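# Stack loose wooden strips onto matching-colour rows

## Task

Take every loose wooden strip lying between the two rows and set it on the row of the same colour, lying flat and lined up with the strips below it, then release it.

## Robot and tools

Robot: two arms, left_arm and right_arm, each a six-joint arm with a parallel two-finger gripper. All positions in results use one shared scene frame: origin on the table top midway between the arms, +z up, +x out over the table, left_arm on the +y side. The names left and right are arm names only, not image sides. Arm bases in that frame: left_arm at (+0.033, +0.325, 0) m, quat_wxyz (+0.999, 0, 0, -0.048); right_arm at (-0.026, -0.245, 0) m, quat_wxyz (+1.000, 0, 0, +0.029).

Gripper: fingers point along its +z axis and close along its y axis. end_effector_position is the point between the finger pads, roughly 1 cm short of the tips. Reported hand positions can be slightly wrong, especially when the arm is stretched far.

execute_actions takes "actions", a list holding one action, one wait, or nothing, plus optional "pictures" (boolean; images come by default). An empty list {"actions": []} just reports the current state. A wait is {"steps": N} with N up to 300 control steps (1/30 s each), counted from the previous result, and your reply time is included in it. A move is {"rows": [...], "steps": N} with N up to 15 (default 15). Each row drives one step; if rows run out, the last row repeats. A refused call sends nothing.

Each row is a single list of 14 numbers for both arms together, each in [-1, 1]: left_arm waist, shoulder, elbow, wrist pitch, wrist yaw, wrist roll, gripper opening, then the same seven for right_arm. Both arms must be filled even if only one moves.

The six joint numbers are offsets, not targets: each is a change from that arm's joint angles in the most recent result that lists them (before any such result in the scene, and for second and later calls within one reply, from the angles at the action's start). They are not relative to the previous row. Scale: 1.0 equals 1.202 rad for waist, 1.258 shoulder, 1.238 elbow, 2.073 wrist pitch, 2.022 for wrist yaw and wrist roll. Joint ranges (rad): waist -2.618 to 3.054, shoulder 0.000 to 3.142, elbow 0.000 to 3.142, wrist pitch -1.571 to 1.571, wrist yaw -1.571 to 1.571, wrist roll -2.094 to 2.094. True ends may be off by up to 0.036 rad either way; asking for more than 0.036 rad beyond a stated end gets the call refused, and requests past the real end are clipped there, with a "joint sent to its limit" note (possibly about an earlier action). No note does not prove there is room left.

The opening number is absolute, not an offset: +1 fully open, -1 closed. Between the extremes the fingers go to where grip_measured would read that value.

Motion: joints are speed-limited; each step's target stays within a fixed lead of the measured angle (0.202 rad waist, 0.258 shoulder, 0.238 elbow, 0.573 wrist pitch, 0.522 wrist yaw and roll), and if the targets would move the gripper over 70 mm from where it is, all are pulled back proportionally. Big changes need several actions. Sending all zeros is not a pause: it steers the arm back to the reference angles, and an arm can sag a little each action. To hold a pose, in a reply's first call send the offsets that return to the wanted angles, then zeros afterwards, extending the aim if a joint still lags. Between replies arms keep heading to the last row's target until they all nearly stop or a step is HELD.

Result lines: the state line gives each gripper's position (m) and quat_wxyz. Joint positions and Joint velocities list each arm's joints in column order (rad, rad/s) then finger gap (m; 0.094 open). grip_measured is the opening on the command scale; each gripper can be off by about 1 mm. To hold a strip, command about 0.03 below grip_measured (less for a gentler grip); thin parts under about 2 mm get less force. "joint command not followed" means a clearance check altered targets; HELD marks steps where your row was partly or wholly not sent. Joint torques are total drive output with offsets and noise. MOTOR HOT appears from 75 °C; at 90 °C that arm halts for 10 s, and at 100 °C it goes limp and falls (OVER-TEMPERATURE FAULT). Avoid holding loads needlessly.

zoom_image: {"camera", "region": [x0, y0, x1, y1]} in pixels of that camera's latest image, at most 504 by 504, origin top-left. Cameras: cam_high, cam_low, cam_left_wrist, cam_right_wrist, all 504x504, sent in that order. read_manual(section="licences") only returns licence text. finished_scene(scene) ends the current scene (give its number) irreversibly and reports success; the stack must stay in place.

Avoid: dropping strips, knocking anything off the table, slamming or pressing hard, and letting the arms collide or push each other. Occasional brief tugs on held parts or nudges to loose items may occur. Open the gripper to release once each strip sits flat and aligned.

Each tool is called after ">>>" by a JSON object that holds its "method" and its "body", one argument or row to a line.

## Session

>>> {"method": "execute_actions", "body": {
  "actions": []
}}

Scene clock: 0.00 s of 6000.00 s.
left_arm: end_effector_position=(+0.3788, -0.0537, +0.2280) grip_measured=+1.000 end_effector_quat_wxyz=(+0.464, +0.843, +0.243, -0.124) | right_arm: end_effector_position=(+0.1823, -0.4508, +0.2773) grip_measured=+1.000 end_effector_quat_wxyz=(+0.312, +0.811, +0.395, +0.297)
Joint positions: left_arm=[-0.495  1.932  1.735 -0.645  0.763  1.686  0.094] | right_arm=[-1.171  1.07   1.2   -0.968 -0.563  1.344  0.094]
Joint velocities: left_arm=[-0.002 -0.007  0.002 -0.022 -0.022 -0.022  0.   ] | right_arm=[ 0.002  0.017 -0.007 -0.007  0.007  0.007  0.   ]
Joint torques (N m, as the arm reports them, + toward a larger angle): no reading
Motor temperatures (°C, as the motors report them): left_arm=[25 27 28 27 27 26] | right_arm=[25 26 25 27 26 25]

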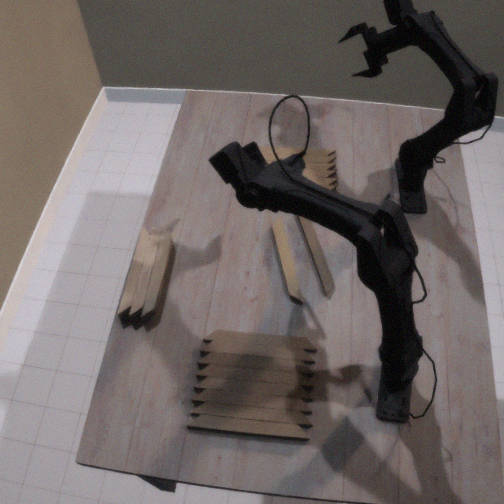

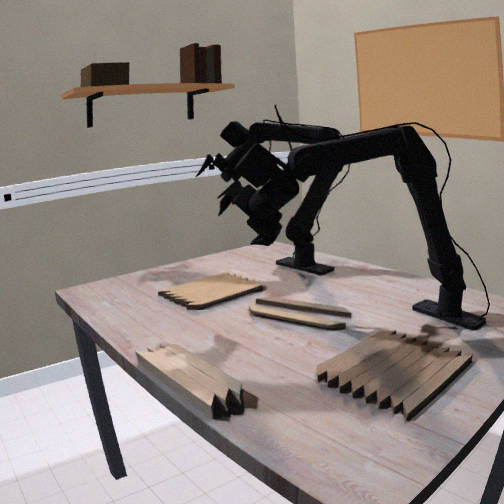

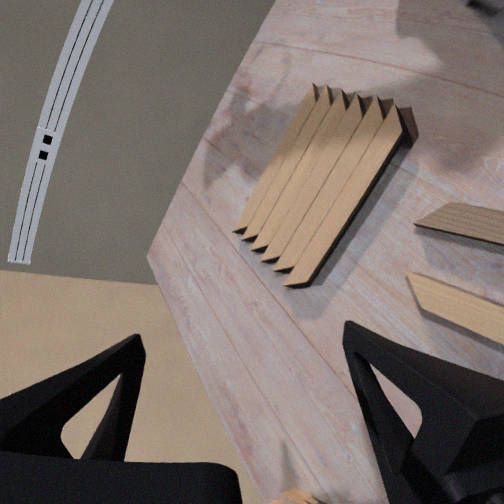

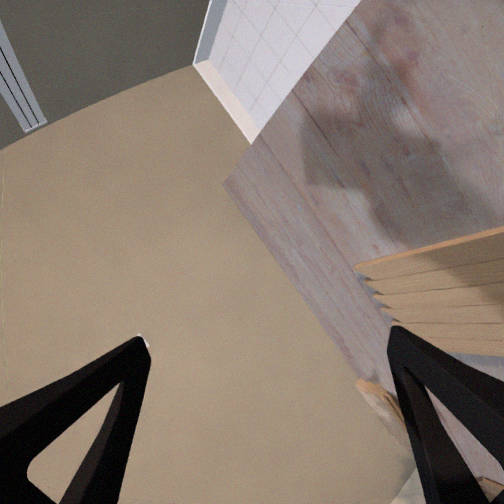

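>>> {"method": "execute_actions", "body": {
  "actions": [
    {"rows":[[0.9,-0.202,-0.28,-0.307,-0.377,-0.834,1,0.2,0.483,0.152,-0.151,0.278,-0.665,1]]}
  ],
  "pictures": false
}}

>>> {"method": "execute_actions", "body": {
  "actions": [
    {"steps":60}
  ]
}}

>>> {"method": "zoom_image", "body": {
  "camera": "cam_high",
  "region": [200,130,400,330]
}}

Scene clock: 9.83 s of 6000.00 s.
left_arm: end_effector_position=(+0.3744, +0.2444, +0.1124) grip_measured=+1.000 end_effector_quat_wxyz=(+0.096, +0.533, +0.839, -0.060) | right_arm: end_effector_position=(+0.1706, -0.4726, +0.1016) grip_measured=+1.000 end_effector_quat_wxyz=(-0.012, +0.488, +0.872, +0.021)
Joint positions: left_arm=[-0.044  1.749  1.419 -1.113  0.188  0.98   0.094] | right_arm=[-0.937  1.72   1.361 -1.249 -0.031  0.141  0.094]
Joint velocities: left_arm=[ 1.394 -0.12  -0.203 -0.725 -0.872 -2.     0.   ] | right_arm=[-0.002 -0.227  0.022 -0.168  0.139 -0.857  0.   ]
Joint torques (N m, as the arm reports them, + toward a larger angle): left_arm=[ 0.94 -9.03  5.29  0.33  0.06 -0.02] | right_arm=[  0.48 -10.19   6.66   0.09   0.07  -0.12]
Motor temperatures (°C, as the motors report them): left_arm=[25 29 29 28 27 26] | right_arm=[25 26 26 28 26 25]
Steps of this call (steps 1 to 90: nothing new was sent; then 6.33 s passed at rest; steps 91 to 105: all 15 steps of this action). Readings (joint positions):
91: left_arm=[-0.490 1.922 1.722 -0.655 0.735 1.657] | right_arm=[-1.140 1.099 1.233 -1.023 -0.482 1.269]
92: left_arm=[-0.479 1.900 1.692 -0.689 0.695 1.618] | right_arm=[-1.077 1.160 1.297 -1.091 -0.383 1.172]
94: left_arm=[-0.436 1.855 1.629 -0.770 0.617 1.543] | right_arm=[-0.974 1.308 1.380 -1.135 -0.255 0.976]
98: left_arm=[-0.323 1.793 1.522 -0.908 0.449 1.382] | right_arm=[-0.937 1.606 1.394 -1.177 -0.123 0.611]
105: the state above

Scene clock: 11.83 s of 6000.00 s.
left_arm: end_effector_position=(+0.3019, +0.4722, +0.1158) grip_measured=+1.000 end_effector_quat_wxyz=(-0.003, -0.242, +0.970, +0.001) | right_arm: end_effector_position=(+0.1643, -0.4712, +0.1063) grip_measured=+1.000 end_effector_quat_wxyz=(-0.017, +0.429, +0.903, +0.013)
Joint positions: left_arm=[ 0.592  1.708  1.405 -1.274 -0.003  0.007  0.094] | right_arm=[-0.937  1.703  1.361 -1.27  -0.009  0.008  0.094]
Joint velocities: left_arm=[ 0.017  0.012 -0.002 -0.022 -0.007  0.051  0.   ] | right_arm=[-0.012 -0.002 -0.012  0.066  0.022 -0.037  0.   ]
Joint torques (N m, as the arm reports them, + toward a larger angle): left_arm=[-0.4  -7.79  4.26  0.16  0.01 -0.07] | right_arm=[ 0.49 -9.75  6.66  0.07  0.1  -0.12]
Motor temperatures (°C, as the motors report them): left_arm=[25 29 29 28 27 26] | right_arm=[25 27 26 28 26 25]
Steps of this call (steps 1 to 45: the robot went on to your last target; steps 46 to 60: nothing new was sent). Readings (joint positions):
1: left_arm=[0.008 1.744 1.413 -1.135 0.161 0.906] | right_arm=[-0.937 1.712 1.361 -1.254 -0.026 0.114]
2: left_arm=[0.063 1.739 1.409 -1.155 0.136 0.828] | right_arm=[-0.937 1.707 1.361 -1.258 -0.023 0.093]
4: left_arm=[0.184 1.730 1.405 -1.186 0.095 0.659] | right_arm=[-0.937 1.703 1.361 -1.264 -0.018 0.062]
8: left_arm=[0.458 1.718 1.405 -1.221 0.045 0.311] | right_arm=[-0.937 1.703 1.361 -1.268 -0.013 0.030]
60: the state above
All arms were judged still, so your last target was given up. Only a new action makes them travel on or press farther. Fingers that are still opening or closing keep moving.
camera_calibration (this result's frames):
cam_left_wrist: T_world_to_cam=[[0.416367, -0.908906, 0.0229894, 0.294488], [-0.835754, -0.372656, 0.403291, 0.424337], [-0.357987, -0.187131, -0.914783, 0.425389], [0, 0, 0, 1]] pos_world=[0.38431, 0.505397, 0.211237]
cam_right_wrist: T_world_to_cam=[[-0.837099, -0.543789, -0.059655, -0.114344], [-0.496249, 0.708941, 0.501138, 0.39958], [-0.230221, 0.449106, -0.863309, 0.438746], [0, 0, 0, 1]] pos_world=[0.203583, -0.542501, 0.171708]

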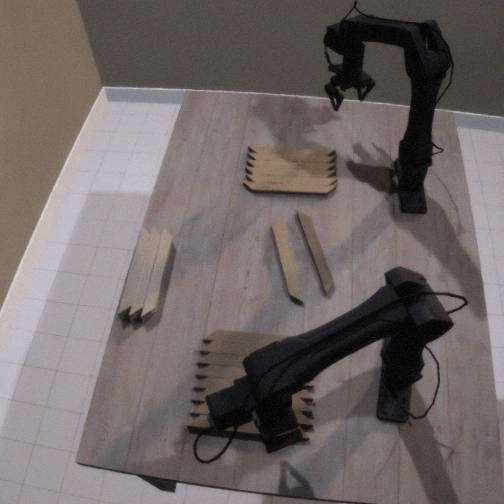

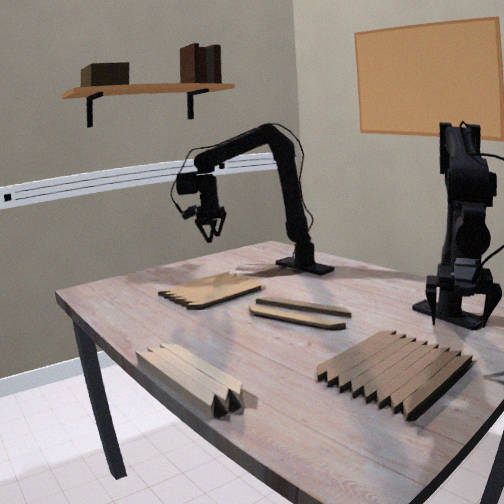

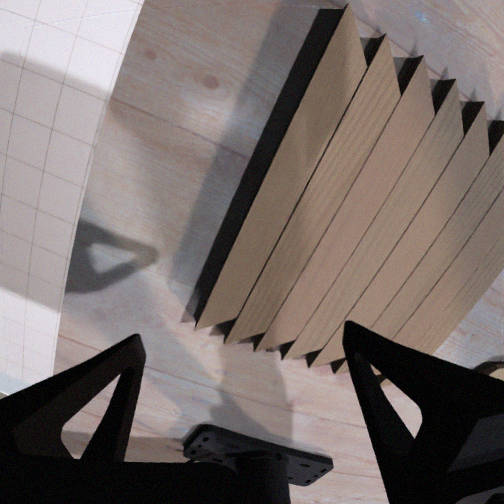

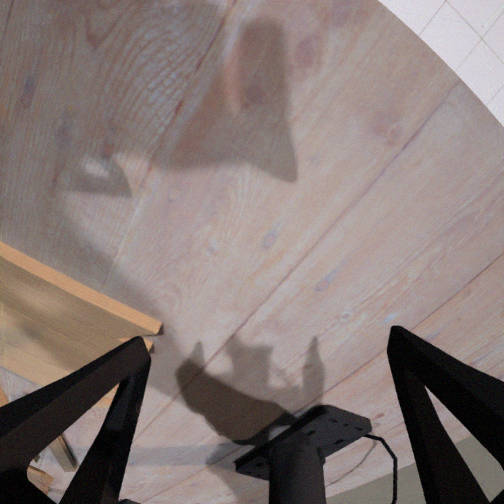

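Region (200, 130, 400, 330) of cam_high's 504x504 image, scaled by 2.520, with more detail than that image has.

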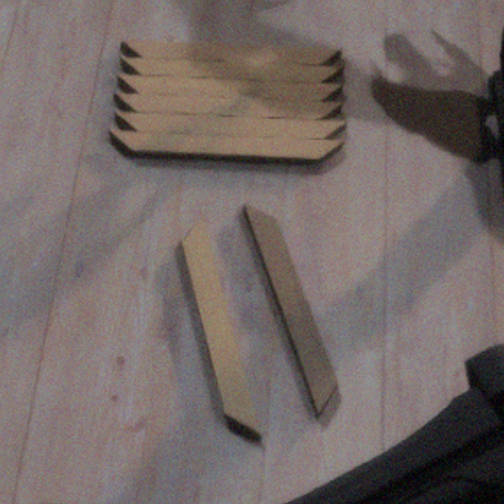

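>>> {"method": "execute_actions", "body": {
  "actions": [
    {"rows":[[-1,0.03,-0.03,0.06,0,0.107,0.4,0,0,0,0,0,1,0.4]]}
  ],
  "pictures": false
}}

>>> {"method": "execute_actions", "body": {
  "actions": [
    {"steps":30}
  ],
  "pictures": false
}}

>>> {"method": "execute_actions", "body": {
  "actions": [
    {"rows":[[-0.216,0,-0.03,0.02,0,0,0.4,0,0,0,0,0,0,0.4]]}
  ]
}}

Scene clock: 26.77 s of 6000.00 s.
left_arm: end_effector_position=(+0.3267, +0.1664, +0.0945) grip_measured=+0.402 end_effector_quat_wxyz=(+0.029, +0.348, +0.937, +0.000) | right_arm: end_effector_position=(+0.1643, -0.4711, +0.1063) grip_measured=+0.402 end_effector_quat_wxyz=(-0.022, +0.920, +0.392, -0.002)
Joint positions: left_arm=[-0.408  1.761  1.38  -1.134 -0.009  0.208  0.066] | right_arm=[-0.937  1.703  1.361 -1.27  -0.009  1.456  0.066]
Joint velocities: left_arm=[-2.063 -0.022  0.007  0.051 -0.022 -0.037 -0.   ] | right_arm=[ 0.007 -0.002  0.022 -0.037  0.037  2.747 -0.001]
Joint torques (N m, as the arm reports them, + toward a larger angle): left_arm=[-0.22 -7.33  4.71  0.13  0.02  0.06] | right_arm=[ 0.05 -7.5   4.76  0.15  0.    0.03]
Motor temperatures (°C, as the motors report them): left_arm=[25 30 29 28 27 26] | right_arm=[25 29 27 27 26 25]
Steps of this call (steps 1 to 90: nothing new was sent; then 11.43 s passed at rest; steps 91 to 105: all 15 steps of this action). Readings (joint positions):
91: left_arm=[0.572 1.709 1.401 -1.263 -0.014 0.035] | right_arm=[-0.937 1.703 1.361 -1.270 -0.009 0.083]
92: left_arm=[0.529 1.713 1.395 -1.243 -0.022 0.070] | right_arm=[-0.937 1.703 1.361 -1.270 -0.009 0.183]
94: left_arm=[0.397 1.732 1.389 -1.204 -0.022 0.122] | right_arm=[-0.937 1.703 1.361 -1.270 -0.009 0.379]
98: left_arm=[0.108 1.760 1.381 -1.157 -0.015 0.178] | right_arm=[-0.937 1.703 1.361 -1.270 -0.009 0.770]
105: the state above

Scene clock: 27.77 s of 6000.00 s.
left_arm: end_effector_position=(+0.2851, +0.1095, +0.0944) grip_measured=+0.402 end_effector_quat_wxyz=(+0.023, +0.447, +0.894, -0.007) | right_arm: end_effector_position=(+0.1643, -0.4711, +0.1063) grip_measured=+0.402 end_effector_quat_wxyz=(-0.020, +0.992, +0.120, -0.008)
Joint positions: left_arm=[-0.614  1.761  1.38  -1.142  0.002  0.218  0.066] | right_arm=[-0.937  1.703  1.361 -1.27  -0.009  2.021  0.066]
Joint velocities: left_arm=[-0.017 -0.002 -0.012  0.051  0.007  0.007  0.001] | right_arm=[ 0.002 -0.032 -0.002 -0.066  0.007 -0.007 -0.   ]
Joint torques (N m, as the arm reports them, + toward a larger angle): left_arm=[ 0.29 -7.29  4.64  0.25 -0.07  0.05] | right_arm=[ 0.   -7.54  4.76  0.17  0.02  0.11]
Motor temperatures (°C, as the motors report them): left_arm=[25 30 29 28 27 26] | right_arm=[25 29 27 27 26 25]
Steps of this call (steps 1 to 30: the robot went on to your last target). Readings (joint positions):
1: left_arm=[-0.481 1.761 1.380 -1.133 -0.008 0.210] | right_arm=[-0.937 1.703 1.361 -1.270 -0.009 1.554]
2: left_arm=[-0.548 1.761 1.380 -1.132 -0.004 0.212] | right_arm=[-0.937 1.703 1.361 -1.270 -0.009 1.646]
4: left_arm=[-0.631 1.761 1.380 -1.133 0.009 0.216] | right_arm=[-0.937 1.703 1.361 -1.270 -0.009 1.782]
8: left_arm=[-0.630 1.761 1.380 -1.138 0.010 0.218] | right_arm=[-0.937 1.703 1.361 -1.270 -0.009 1.924]
30: the state above

Scene clock: 28.27 s of 6000.00 s.
left_arm: end_effector_position=(+0.2197, +0.0500, +0.0868) grip_measured=+0.402 end_effector_quat_wxyz=(+0.023, +0.561, +0.827, -0.013) | right_arm: end_effector_position=(+0.1643, -0.4711, +0.1063) grip_measured=+0.402 end_effector_quat_wxyz=(-0.020, +0.992, +0.120, -0.008)
Joint positions: left_arm=[-0.879  1.765  1.355 -1.109  0.007  0.217  0.066] | right_arm=[-0.937  1.703  1.361 -1.27  -0.009  2.021  0.066]
Joint velocities: left_arm=[-0.002 -0.017 -0.012 -0.037 -0.022 -0.007  0.002] | right_arm=[ 0.002 -0.022 -0.012 -0.037  0.051 -0.037  0.001]
Joint torques (N m, as the arm reports them, + toward a larger angle): left_arm=[ 0.44 -6.56  4.66  0.39 -0.05  0.  ] | right_arm=[ 0.   -7.55  4.76  0.17  0.02 -0.01]
Motor temperatures (°C, as the motors report them): left_arm=[25 30 29 28 27 26] | right_arm=[25 29 27 27 26 25]
Steps of this call (steps 1 to 15: all 15 steps of this action). Readings (joint positions):
1: left_arm=[-0.634 1.761 1.377 -1.137 -0.008 0.217] | right_arm=[-0.937 1.703 1.361 -1.270 -0.009 2.021]
2: left_arm=[-0.675 1.761 1.371 -1.130 -0.017 0.217] | right_arm=[-0.937 1.703 1.361 -1.270 -0.009 2.021]
4: left_arm=[-0.797 1.764 1.361 -1.116 -0.014 0.217] | right_arm=[-0.937 1.703 1.361 -1.270 -0.009 2.021]
8: left_arm=[-0.904 1.765 1.355 -1.109 0.011 0.217] | right_arm=[-0.937 1.703 1.361 -1.270 -0.009 2.021]
15: the state above
camera_calibration (this result's frames):
cam_left_wrist: T_world_to_cam=[[-0.949425, -0.313447, 0.0185315, 0.216355], [-0.287527, 0.891597, 0.349832, 0.0309958], [-0.126177, 0.326811, -0.936629, 0.215686], [0, 0, 0, 1]] pos_world=[0.24154, -0.0303086, 0.187165]
cam_right_wrist: T_world_to_cam=[[-0.137154, 0.990435, -0.0150732, 0.488762], [0.882909, 0.129135, 0.451438, -0.0949391], [0.449067, 0.0486085, -0.892175, 0.141498], [0, 0, 0, 1]] pos_world=[0.0873164, -0.478705, 0.176467]

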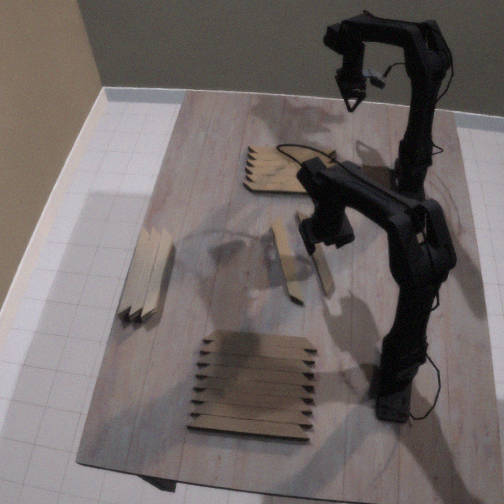

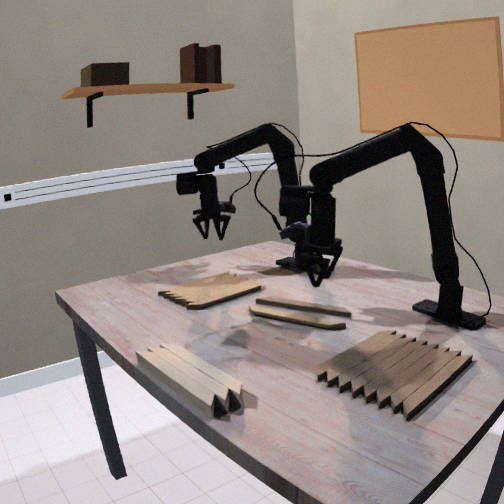

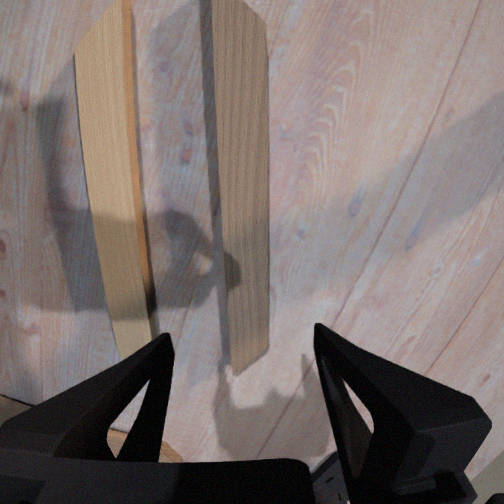

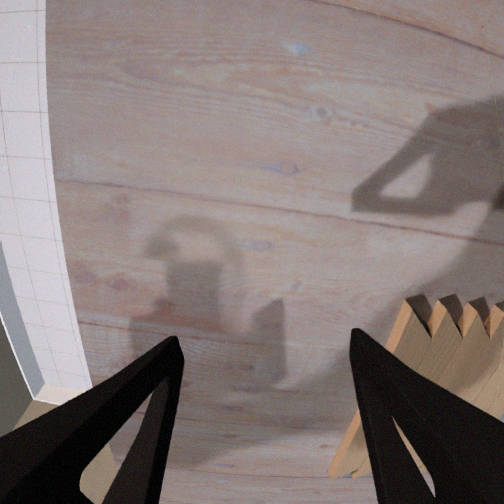

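>>> {"method": "execute_actions", "body": {
  "actions": [
    {"rows":[[-0.022,0.21,0.085,0.066,0,-0.014,0.4,0,0,0,0,0,0,0.4]]}
  ],
  "pictures": false
}}

>>> {"method": "execute_actions", "body": {
  "actions": [
    {"steps":20}
  ]
}}

Scene clock: 36.20 s of 6000.00 s.
left_arm: end_effector_position=(+0.2355, +0.0088, +0.0174) grip_measured=+0.401 end_effector_quat_wxyz=(-0.004, +0.564, +0.826, -0.001) | right_arm: end_effector_position=(+0.1643, -0.4711, +0.1063) grip_measured=+0.402 end_effector_quat_wxyz=(-0.020, +0.992, +0.120, -0.008)
Joint positions: left_arm=[-0.907  2.046  1.451 -0.983  0.005  0.196  0.066] | right_arm=[-0.937  1.703  1.361 -1.27  -0.009  2.021  0.066]
Joint velocities: left_arm=[-0.002  0.007 -0.017  0.007 -0.037 -0.066  0.   ] | right_arm=[-0.002  0.002  0.002 -0.007  0.022  0.037  0.001]
Joint torques (N m, as the arm reports them, + toward a larger angle): left_arm=[ 0.15 -9.14  6.24  0.29  0.01 -0.08] | right_arm=[ 0.   -7.54  4.75  0.17  0.02 -0.01]
Motor temperatures (°C, as the motors report them): left_arm=[25 30 29 28 27 26] | right_arm=[25 29 26 27 26 25]
Steps of this call (steps 1 to 15: the robot went on to your last target; steps 16 to 90: nothing new was sent; then 4.43 s passed at rest; steps 91 to 105: all 15 steps of this action). Readings (joint positions):
91: left_arm=[-0.880 1.788 1.370 -1.116 0.007 0.214] | right_arm=[-0.937 1.703 1.361 -1.270 -0.009 2.021]
92: left_arm=[-0.883 1.832 1.402 -1.108 0.007 0.211] | right_arm=[-0.937 1.703 1.361 -1.270 -0.009 2.021]
94: left_arm=[-0.892 1.944 1.443 -1.041 0.007 0.205] | right_arm=[-0.937 1.703 1.361 -1.270 -0.009 2.021]
98: left_arm=[-0.905 2.051 1.451 -0.993 0.004 0.200] | right_arm=[-0.937 1.703 1.361 -1.270 -0.009 2.021]
105: the state above

Scene clock: 36.87 s of 6000.00 s.
left_arm: end_effector_position=(+0.2356, +0.0087, +0.0174) grip_measured=+0.401 end_effector_quat_wxyz=(-0.004, +0.564, +0.826, -0.001) | right_arm: end_effector_position=(+0.1643, -0.4711, +0.1063) grip_measured=+0.402 end_effector_quat_wxyz=(-0.020, +0.992, +0.120, -0.008)
Joint positions: left_arm=[-0.907  2.046  1.451 -0.983  0.005  0.196  0.066] | right_arm=[-0.937  1.703  1.361 -1.27  -0.009  2.021  0.066]
Joint velocities: left_arm=[-0.007  0.002 -0.002 -0.007  0.022  0.007 -0.001] | right_arm=[-0.022  0.002  0.002  0.037 -0.11  -0.007  0.001]
Joint torques (N m, as the arm reports them, + toward a larger angle): left_arm=[ 0.09 -9.11  6.27  0.31  0.01 -0.07] | right_arm=[ 0.   -7.53  4.76  0.17  0.02 -0.01]
Motor temperatures (°C, as the motors report them): left_arm=[25 30 29 28 27 26] | right_arm=[25 29 26 27 26 25]
Steps of this call (steps 1 to 15: the robot went on to your last target; steps 16 to 20: nothing new was sent). Readings (joint positions):
1: left_arm=[-0.907 2.046 1.451 -0.983 0.005 0.196] | right_arm=[-0.937 1.703 1.361 -1.270 -0.009 2.021]
2: left_arm=[-0.907 2.046 1.451 -0.983 0.005 0.196] | right_arm=[-0.937 1.703 1.361 -1.270 -0.009 2.021]
4: left_arm=[-0.907 2.046 1.451 -0.983 0.005 0.196] | right_arm=[-0.937 1.703 1.361 -1.270 -0.009 2.021]
8: left_arm=[-0.907 2.046 1.451 -0.983 0.005 0.196] | right_arm=[-0.937 1.703 1.361 -1.270 -0.009 2.021]
20: the state above
All arms were judged still, so your last target was given up. Only a new action makes them travel on or press farther. Fingers that are still opening or closing keep moving.
camera_calibration (this result's frames):
cam_left_wrist: T_world_to_cam=[[-0.950766, -0.308239, 0.032152, 0.219809], [-0.269983, 0.874741, 0.402414, 0.0917715], [-0.152164, 0.373921, -0.914893, 0.171505], [0, 0, 0, 1]] pos_world=[0.259861, -0.0766519, 0.112911]
cam_right_wrist: T_world_to_cam=[[-0.137154, 0.990435, -0.0150732, 0.488762], [0.882909, 0.129135, 0.451438, -0.0949391], [0.449067, 0.0486085, -0.892175, 0.141498], [0, 0, 0, 1]] pos_world=[0.0873164, -0.478705, 0.176467]

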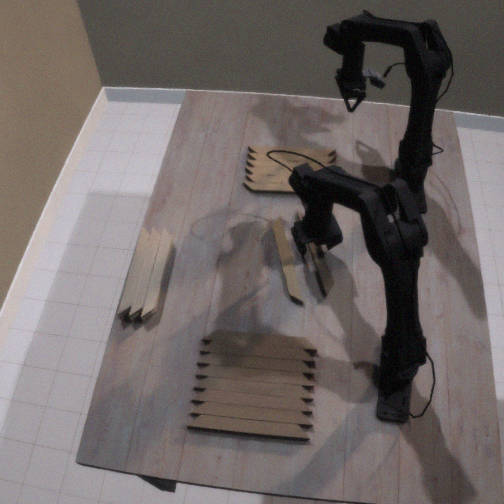

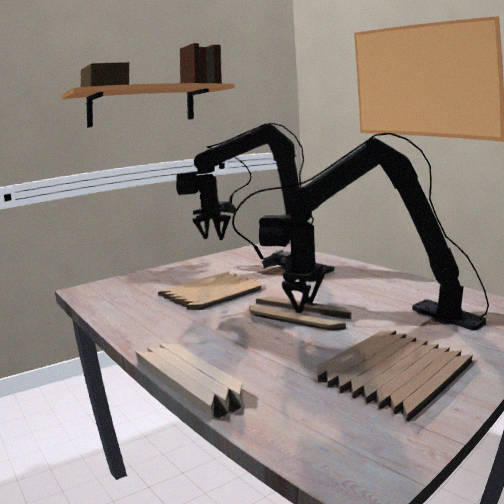

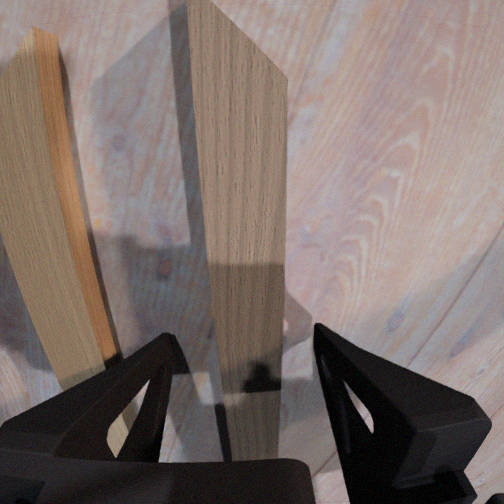

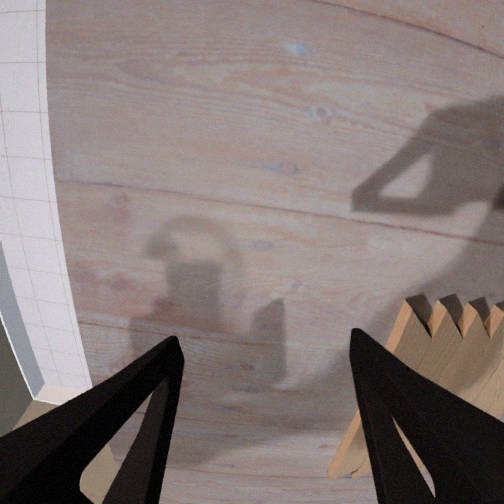

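>>> {"method": "execute_actions", "body": {
  "actions": [
    {"rows":[[0,0,0,0,0,0,-0.45,0,0,0,0,0,0,0.4]]}
  ],
  "pictures": false
}}

>>> {"method": "execute_actions", "body": {
  "actions": [
    {"rows":[[0,-0.17,0,-0.08,0,0,-0.45,0,0,0,0,0,0,0.4]]}
  ],
  "pictures": false
}}

>>> {"method": "execute_actions", "body": {
  "actions": [
    {"rows":[[0.904,-0.11,-0.19,0.04,0,-0.077,-0.45,0.6,0,0.03,0,0,0,0.4]]}
  ],
  "pictures": false
}}

>>> {"method": "execute_actions", "body": {
  "actions": [
    {"steps":30}
  ]
}}

Scene clock: 44.03 s of 6000.00 s.
left_arm: end_effector_position=(+0.2356, +0.0088, +0.0174) grip_measured=-0.435 end_effector_quat_wxyz=(-0.004, +0.564, +0.826, -0.001) | right_arm: end_effector_position=(+0.1643, -0.4711, +0.1063) grip_measured=+0.402 end_effector_quat_wxyz=(-0.020, +0.992, +0.120, -0.008)
Joint positions: left_arm=[-0.907  2.046  1.451 -0.983  0.004  0.196  0.027] | right_arm=[-0.937  1.703  1.361 -1.27  -0.009  2.021  0.066]
Joint velocities: left_arm=[-0.002 -0.017  0.007  0.007  0.037 -0.022  0.   ] | right_arm=[ 0.012 -0.012 -0.002  0.066  0.037 -0.022  0.   ]
Joint torques (N m, as the arm reports them, + toward a larger angle): left_arm=[-0.01 -8.07  5.43  0.21 -0.01 -0.01] | right_arm=[ 0.   -7.54  4.76  0.17  0.02 -0.01]
Motor temperatures (°C, as the motors report them): left_arm=[25 30 29 28 27 26] | right_arm=[25 28 26 27 26 25]
Steps of this call (steps 1 to 90: nothing new was sent; then 3.67 s passed at rest; steps 91 to 105: all 15 steps of this action). Readings (joint positions):
91: left_arm=[-0.907 2.046 1.451 -0.983 0.005 0.196] | right_arm=[-0.937 1.703 1.361 -1.270 -0.009 2.021]
92: left_arm=[-0.907 2.046 1.451 -0.983 0.005 0.196] | right_arm=[-0.937 1.703 1.361 -1.270 -0.009 2.021]
94: left_arm=[-0.907 2.046 1.451 -0.983 0.004 0.196] | right_arm=[-0.937 1.703 1.361 -1.270 -0.009 2.021]
98: left_arm=[-0.907 2.046 1.451 -0.983 0.004 0.196] | right_arm=[-0.937 1.703 1.361 -1.270 -0.009 2.021]
105: the state above

Scene clock: 44.53 s of 6000.00 s.
left_arm: end_effector_position=(+0.2205, +0.0325, +0.0868) grip_measured=-0.435 end_effector_quat_wxyz=(+0.017, +0.564, +0.826, -0.010) | right_arm: end_effector_position=(+0.1643, -0.4711, +0.1063) grip_measured=+0.402 end_effector_quat_wxyz=(-0.020, +0.992, +0.120, -0.008)
Joint positions: left_arm=[-0.907  1.833  1.439 -1.138  0.004  0.196  0.027] | right_arm=[-0.937  1.703  1.361 -1.27  -0.009  2.021  0.066]
Joint velocities: left_arm=[ 0.002 -0.017 -0.002 -0.066 -0.022 -0.051 -0.   ] | right_arm=[ 0.007  0.012 -0.017 -0.037 -0.007  0.037 -0.001]
Joint torques (N m, as the arm reports them, + toward a larger angle): left_arm=[-0.01 -6.83  6.86  0.22 -0.01 -0.01] | right_arm=[ 0.   -7.54  4.76  0.17  0.02 -0.01]
Motor temperatures (°C, as the motors report them): left_arm=[25 30 29 28 27 26] | right_arm=[25 28 26 27 26 25]
Steps of this call (steps 1 to 15: all 15 steps of this action). Readings (joint positions):
1: left_arm=[-0.907 2.033 1.450 -0.990 0.004 0.196] | right_arm=[-0.937 1.703 1.361 -1.270 -0.009 2.021]
2: left_arm=[-0.907 2.008 1.442 -1.014 0.004 0.196] | right_arm=[-0.937 1.703 1.361 -1.270 -0.009 2.021]
4: left_arm=[-0.907 1.932 1.439 -1.069 0.004 0.196] | right_arm=[-0.937 1.703 1.361 -1.270 -0.009 2.021]
8: left_arm=[-0.907 1.825 1.439 -1.111 0.004 0.196] | right_arm=[-0.937 1.703 1.361 -1.270 -0.009 2.021]
15: the state above

Scene clock: 45.03 s of 6000.00 s.
left_arm: end_effector_position=(+0.3404, +0.3187, +0.0605) grip_measured=-0.435 end_effector_quat_wxyz=(+0.005, +0.037, +0.999, -0.003) | right_arm: end_effector_position=(+0.2763, -0.2800, +0.1099) grip_measured=+0.402 end_effector_quat_wxyz=(-0.013, +0.880, +0.474, +0.005)
Joint positions: left_arm=[ 0.075  1.733  1.211 -1.039  0.007  0.053  0.027] | right_arm=[-0.189  1.703  1.375 -1.251 -0.026  2.021  0.066]
Joint velocities: left_arm=[ 1.995 -0.007 -0.002 -0.022 -0.066 -0.11   0.002] | right_arm=[-0.164  0.007 -0.007 -0.037  0.022  0.007  0.   ]
Joint torques (N m, as the arm reports them, + toward a larger angle): left_arm=[-1.22 -8.49  4.92  0.03 -0.01 -0.05] | right_arm=[-1.4  -7.6   6.36  0.06  0.11 -0.01]
Motor temperatures (°C, as the motors report them): left_arm=[25 30 29 28 27 26] | right_arm=[25 28 26 27 26 25]
Steps of this call (steps 1 to 15: all 15 steps of this action). Readings (joint positions):
1: left_arm=[-0.890 1.817 1.406 -1.107 0.013 0.178] | right_arm=[-0.919 1.703 1.361 -1.270 0.000 2.021]
2: left_arm=[-0.856 1.785 1.346 -1.071 0.023 0.157] | right_arm=[-0.877 1.703 1.362 -1.270 0.009 2.021]
4: left_arm=[-0.734 1.742 1.255 -1.071 0.022 0.120] | right_arm=[-0.750 1.703 1.368 -1.265 0.008 2.021]
8: left_arm=[-0.438 1.733 1.211 -1.069 0.013 0.077] | right_arm=[-0.464 1.703 1.375 -1.252 0.000 2.021]
15: the state above

Scene clock: 46.03 s of 6000.00 s.
left_arm: end_effector_position=(+0.3372, +0.3541, +0.0605) grip_measured=-0.435 end_effector_quat_wxyz=(+0.001, -0.022, +1.000, +0.002) | right_arm: end_effector_position=(+0.2747, -0.2860, +0.1098) grip_measured=+0.402 end_effector_quat_wxyz=(-0.011, +0.884, +0.467, +0.001)
Joint positions: left_arm=[ 0.185  1.733  1.211 -1.047 -0.004  0.046  0.027] | right_arm=[-0.206  1.703  1.375 -1.254 -0.019  2.021  0.066]
Joint velocities: left_arm=[-0.012  0.012 -0.002  0.007  0.037 -0.022  0.   ] | right_arm=[ 0.002 -0.007  0.007 -0.007  0.066 -0.11  -0.001]
Joint torques (N m, as the arm reports them, + toward a larger angle): left_arm=[-0.41 -8.4   4.88  0.16  0.06 -0.05] | right_arm=[-0.81 -7.61  6.36  0.06  0.12 -0.01]
Motor temperatures (°C, as the motors report them): left_arm=[25 30 29 28 27 26] | right_arm=[25 29 26 27 26 25]
Steps of this call (steps 1 to 30: the robot went on to your last target). Readings (joint positions):
1: left_arm=[0.136 1.733 1.211 -1.039 0.001 0.051] | right_arm=[-0.194 1.703 1.375 -1.251 -0.025 2.021]
2: left_arm=[0.179 1.733 1.211 -1.039 -0.006 0.049] | right_arm=[-0.199 1.703 1.375 -1.252 -0.023 2.021]
4: left_arm=[0.208 1.733 1.211 -1.041 -0.014 0.046] | right_arm=[-0.205 1.703 1.375 -1.253 -0.021 2.021]
8: left_arm=[0.189 1.733 1.211 -1.045 -0.008 0.046] | right_arm=[-0.206 1.703 1.375 -1.254 -0.019 2.021]
30: the state above
All arms were judged still, so your last target was given up. Only a new action makes them travel on or press farther. Fingers that are still opening or closing keep moving.
camera_calibration (this result's frames):
cam_left_wrist: T_world_to_cam=[[-0.0153976, -0.999638, 0.0220535, 0.351479], [-0.917758, 0.0228833, 0.396481, 0.320129], [-0.396842, -0.0141349, -0.917778, 0.317359], [0, 0, 0, 1]] pos_world=[0.425154, 0.348512, 0.156589]
cam_right_wrist: T_world_to_cam=[[-0.762276, 0.646225, -0.0364478, 0.396226], [0.556381, 0.682989, 0.473251, 0.0278223], [0.33072, 0.340469, -0.880173, 0.200771], [0, 0, 0, 1]] pos_world=[0.220155, -0.34341, 0.177988]

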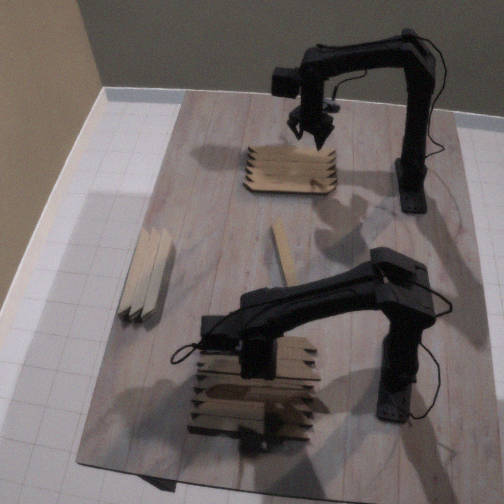

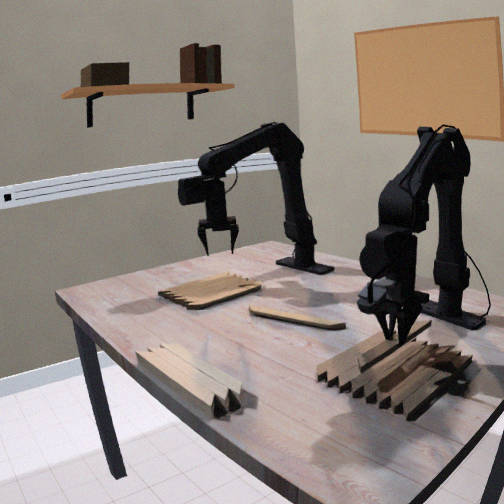

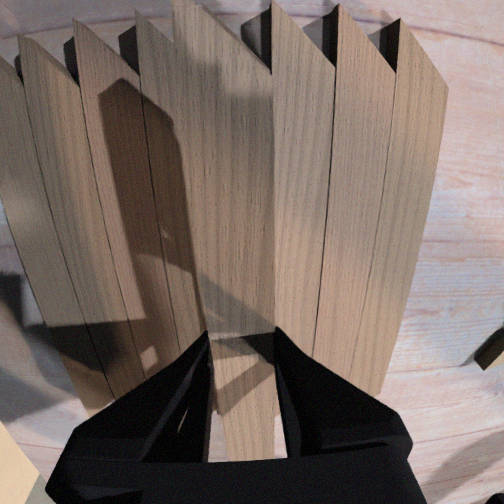

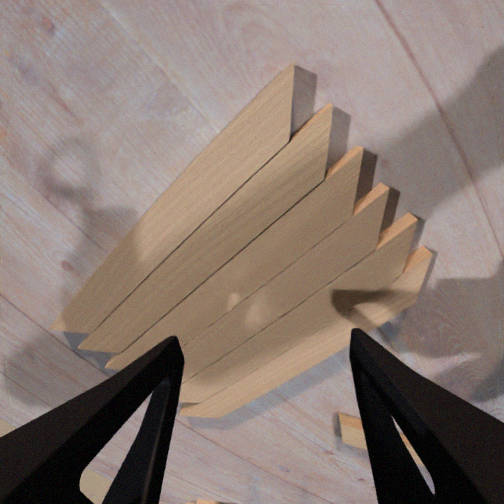

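>>> {"method": "execute_actions", "body": {
  "actions": [
    {"rows":[[-0.012,0.045,0,0.035,0,0.012,-0.47,0.715,0.41,0.5,-0.024,0.01,-0.026,1]]}
  ],
  "pictures": false
}}

>>> {"method": "execute_actions", "body": {
  "actions": [
    {"steps":30}
  ]
}}

Scene clock: 50.97 s of 6000.00 s.
left_arm: end_effector_position=(+0.3476, +0.3531, +0.0419) grip_measured=-0.448 end_effector_quat_wxyz=(-0.002, -0.011, +1.000, +0.002) | right_arm: end_effector_position=(+0.3595, -0.0357, +0.0615) grip_measured=+1.000 end_effector_quat_wxyz=(+0.003, +0.676, +0.737, +0.004)
Joint positions: left_arm=[ 0.179  1.797  1.211 -0.988 -0.004  0.062  0.026] | right_arm=[ 0.441  2.245  1.946 -1.262  0.004  1.983  0.094]
Joint velocities: left_arm=[-0.012  0.022 -0.002 -0.007  0.037  0.007 -0.   ] | right_arm=[ 1.443  0.002  0.217  0.022 -0.007 -0.022  0.   ]
Joint torques (N m, as the arm reports them, + toward a larger angle): left_arm=[-0.59 -6.78  5.42  0.35 -0.02  0.06] | right_arm=[  1.08 -13.99   6.4   -0.03  -0.01  -0.11]
Motor temperatures (°C, as the motors report them): left_arm=[25 31 29 28 27 26] | right_arm=[25 29 27 27 26 25]
Steps of this call (steps 1 to 90: nothing new was sent; then 1.43 s passed at rest; steps 91 to 105: all 15 steps of this action). Readings (joint positions):
91: left_arm=[0.185 1.738 1.211 -1.044 -0.004 0.048] | right_arm=[-0.191 1.729 1.405 -1.283 -0.010 2.016]
92: left_arm=[0.184 1.746 1.211 -1.033 -0.004 0.051] | right_arm=[-0.161 1.780 1.469 -1.313 -0.001 2.011]
94: left_arm=[0.181 1.772 1.211 -1.014 -0.004 0.055] | right_arm=[-0.076 1.902 1.595 -1.307 0.002 2.002]
98: left_arm=[0.179 1.797 1.211 -0.997 -0.004 0.060] | right_arm=[0.097 2.140 1.820 -1.288 0.004 1.992]
105: the state above

Scene clock: 51.97 s of 6000.00 s.
left_arm: end_effector_position=(+0.3479, +0.3531, +0.0419) grip_measured=-0.448 end_effector_quat_wxyz=(-0.001, -0.010, +1.000, +0.002) | right_arm: end_effector_position=(+0.3056, +0.0420, +0.0675) grip_measured=+1.000 end_effector_quat_wxyz=(-0.002, +0.592, +0.806, +0.004)
Joint positions: left_arm=[ 0.179  1.797  1.211 -0.987 -0.004  0.063  0.026] | right_arm=[ 0.653  2.245  1.97  -1.288 -0.006  1.977  0.094]
Joint velocities: left_arm=[-0.012  0.012 -0.012 -0.081 -0.051  0.081 -0.001] | right_arm=[ 0.007  0.002 -0.012 -0.037 -0.095  0.022  0.   ]
Joint torques (N m, as the arm reports them, + toward a larger angle): left_arm=[-0.62 -6.78  5.46  0.34 -0.01  0.06] | right_arm=[  0.1  -14.56   6.56   0.09   0.1   -0.12]
Motor temperatures (°C, as the motors report them): left_arm=[25 30 29 28 27 26] | right_arm=[25 29 27 27 26 25]
Steps of this call (steps 1 to 30: the robot went on to your last target). Readings (joint positions):
1: left_arm=[0.179 1.797 1.211 -0.988 -0.004 0.062] | right_arm=[0.494 2.245 1.953 -1.262 0.004 1.982]
2: left_arm=[0.179 1.797 1.211 -0.988 -0.004 0.062] | right_arm=[0.547 2.245 1.959 -1.263 0.003 1.981]
4: left_arm=[0.179 1.797 1.211 -0.988 -0.004 0.062] | right_arm=[0.640 2.245 1.967 -1.263 -0.003 1.980]
8: left_arm=[0.179 1.797 1.211 -0.987 -0.004 0.062] | right_arm=[0.709 2.245 1.970 -1.274 -0.019 1.978]
30: the state above
All arms were judged still, so your last target was given up. Only a new action makes them travel on or press farther. Fingers that are still opening or closing keep moving.
camera_calibration (this result's frames):
cam_left_wrist: T_world_to_cam=[[-0.0385581, -0.999002, 0.022545, 0.358894], [-0.915285, 0.044362, 0.400357, 0.328753], [-0.400957, -0.00519805, -0.916082, 0.302688], [0, 0, 0, 1]] pos_world=[0.436106, 0.345525, 0.137577]
cam_right_wrist: T_world_to_cam=[[-0.978509, -0.19742, -0.0595427, 0.309304], [-0.201886, 0.858421, 0.471546, 0.0311536], [-0.04198, 0.473433, -0.879829, 0.149877], [0, 0, 0, 1]] pos_world=[0.315238, -0.0366368, 0.135593]

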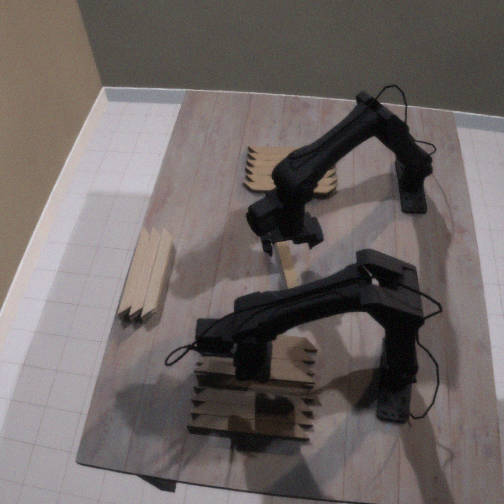

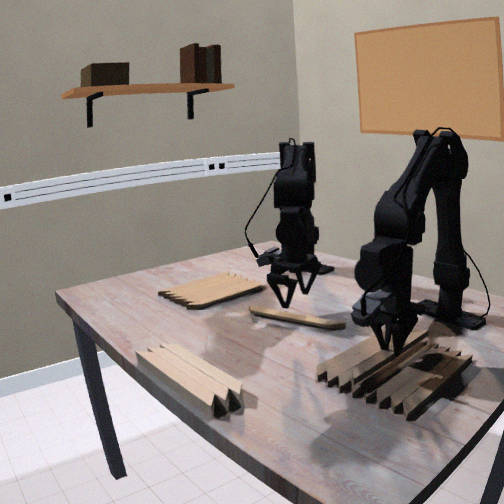

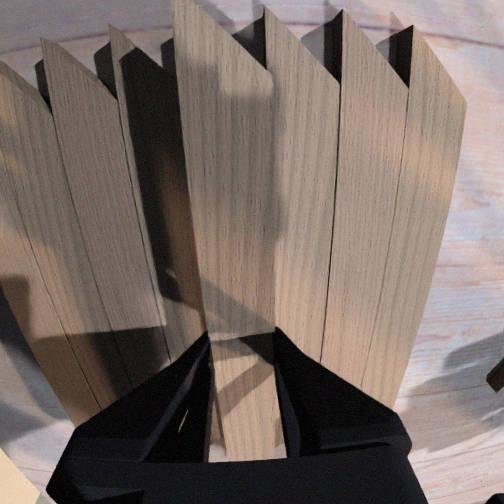

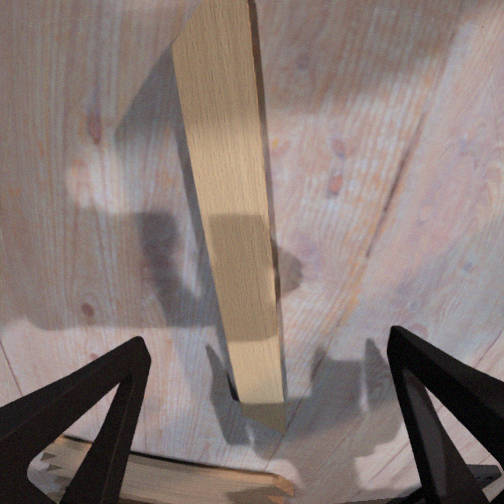

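>>> {"method": "execute_actions", "body": {
  "actions": [
    {"rows":[[0,0.015,-0.012,0.014,0,0,-0.47,-0.015,0.025,-0.11,0.083,0,0,1]]}
  ],
  "pictures": false
}}

>>> {"method": "execute_actions", "body": {
  "actions": [
    {"steps":10}
  ]
}}

Scene clock: 55.83 s of 6000.00 s.
left_arm: end_effector_position=(+0.3505, +0.3533, +0.0365) grip_measured=-0.448 end_effector_quat_wxyz=(-0.002, -0.010, +1.000, +0.002) | right_arm: end_effector_position=(+0.3098, +0.0417, +0.0224) grip_measured=+1.000 end_effector_quat_wxyz=(-0.002, +0.594, +0.804, +0.007)
Joint positions: left_arm=[ 0.179  1.815  1.211 -0.971 -0.004  0.063  0.026] | right_arm=[ 0.646  2.277  1.843 -1.124 -0.006  1.976  0.094]
Joint velocities: left_arm=[ 0.002 -0.007 -0.002 -0.022 -0.037 -0.007  0.001] | right_arm=[ 0.012 -0.002  0.012 -0.022 -0.022  0.007  0.   ]
Joint torques (N m, as the arm reports them, + toward a larger angle): left_arm=[ 0.   -6.36  4.05  0.35 -0.02  0.  ] | right_arm=[ -0.91 -12.5    4.12   0.3    0.02   0.  ]
Motor temperatures (°C, as the motors report them): left_arm=[25 30 29 28 27 26] | right_arm=[25 30 27 27 26 25]
Steps of this call (steps 1 to 90: nothing new was sent; then 0.37 s passed at rest; steps 91 to 105: all 15 steps of this action). Readings (joint positions):
91: left_arm=[0.179 1.798 1.211 -0.986 -0.004 0.063] | right_arm=[0.652 2.244 1.949 -1.262 -0.006 1.977]
92: left_arm=[0.179 1.801 1.211 -0.983 -0.004 0.063] | right_arm=[0.652 2.241 1.919 -1.227 -0.006 1.977]
94: left_arm=[0.179 1.808 1.211 -0.978 -0.004 0.063] | right_arm=[0.650 2.255 1.868 -1.186 -0.006 1.977]
98: left_arm=[0.179 1.815 1.211 -0.973 -0.004 0.063] | right_arm=[0.648 2.271 1.843 -1.146 -0.006 1.976]
105: the state above

Scene clock: 56.17 s of 6000.00 s.
left_arm: end_effector_position=(+0.3506, +0.3533, +0.0365) grip_measured=-0.448 end_effector_quat_wxyz=(-0.002, -0.010, +1.000, +0.002) | right_arm: end_effector_position=(+0.3105, +0.0423, +0.0224) grip_measured=+1.000 end_effector_quat_wxyz=(-0.001, +0.594, +0.804, +0.009)
Joint positions: left_arm=[ 0.179  1.815  1.211 -0.97  -0.004  0.063  0.026] | right_arm=[ 0.646  2.277  1.843 -1.12  -0.006  1.976  0.094]
Joint velocities: left_arm=[-0.012  0.002 -0.017 -0.095 -0.022 -0.037 -0.   ] | right_arm=[-0.007 -0.017  0.007  0.007  0.007  0.081  0.   ]
Joint torques (N m, as the arm reports them, + toward a larger angle): left_arm=[-0.01 -6.35  4.05  0.34 -0.02 -0.01] | right_arm=[ -0.85 -12.52   4.16   0.32   0.02   0.  ]
Motor temperatures (°C, as the motors report them): left_arm=[25 30 29 28 27 26] | right_arm=[25 30 27 27 26 25]
Steps of this call (steps 1 to 10: the robot went on to your last target). Readings (joint positions):
1: left_arm=[0.179 1.815 1.211 -0.971 -0.004 0.063] | right_arm=[0.646 2.277 1.843 -1.124 -0.006 1.976]
2: left_arm=[0.179 1.815 1.211 -0.971 -0.004 0.063] | right_arm=[0.646 2.277 1.843 -1.123 -0.006 1.976]
4: left_arm=[0.179 1.815 1.211 -0.971 -0.004 0.063] | right_arm=[0.646 2.277 1.843 -1.122 -0.006 1.976]
8: left_arm=[0.179 1.815 1.211 -0.970 -0.004 0.063] | right_arm=[0.646 2.277 1.843 -1.121 -0.006 1.976]
10: the state above
camera_calibration (this result's frames):
cam_left_wrist: T_world_to_cam=[[-0.0385323, -0.999, 0.0226843, 0.359334], [-0.914828, 0.0444002, 0.401396, 0.333175], [-0.402002, -0.00528554, -0.915624, 0.299272], [0, 0, 0, 1]] pos_world=[0.438951, 0.345763, 0.132134]
cam_right_wrist: T_world_to_cam=[[-0.979306, -0.191088, -0.0666734, 0.311661], [-0.199564, 0.856931, 0.47523, 0.0523605], [-0.0336762, 0.478701, -0.877332, 0.10746], [0, 0, 0, 1]] pos_world=[0.319279, -0.0367561, 0.0901746]

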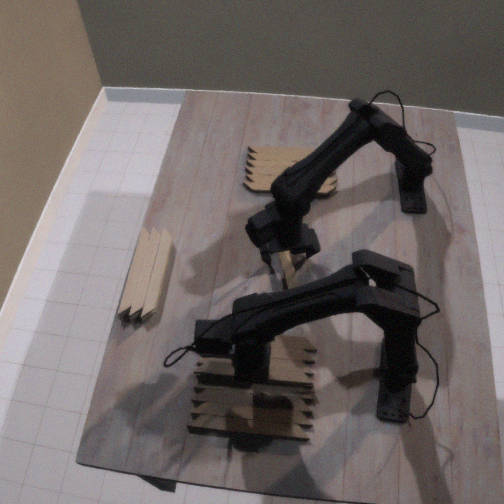

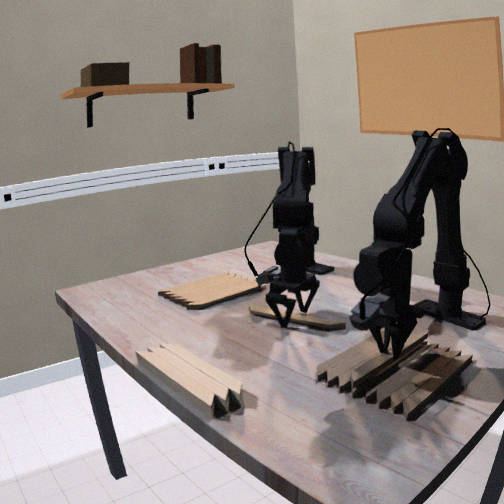

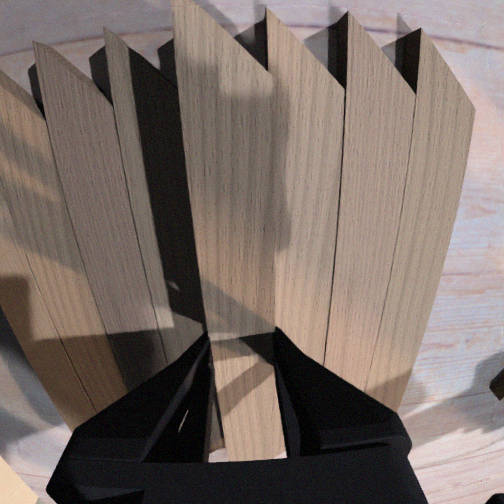

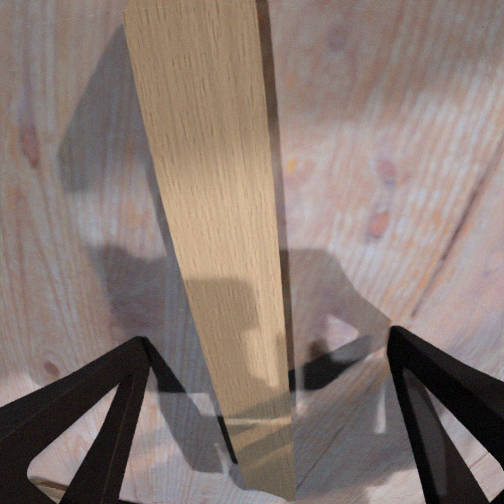

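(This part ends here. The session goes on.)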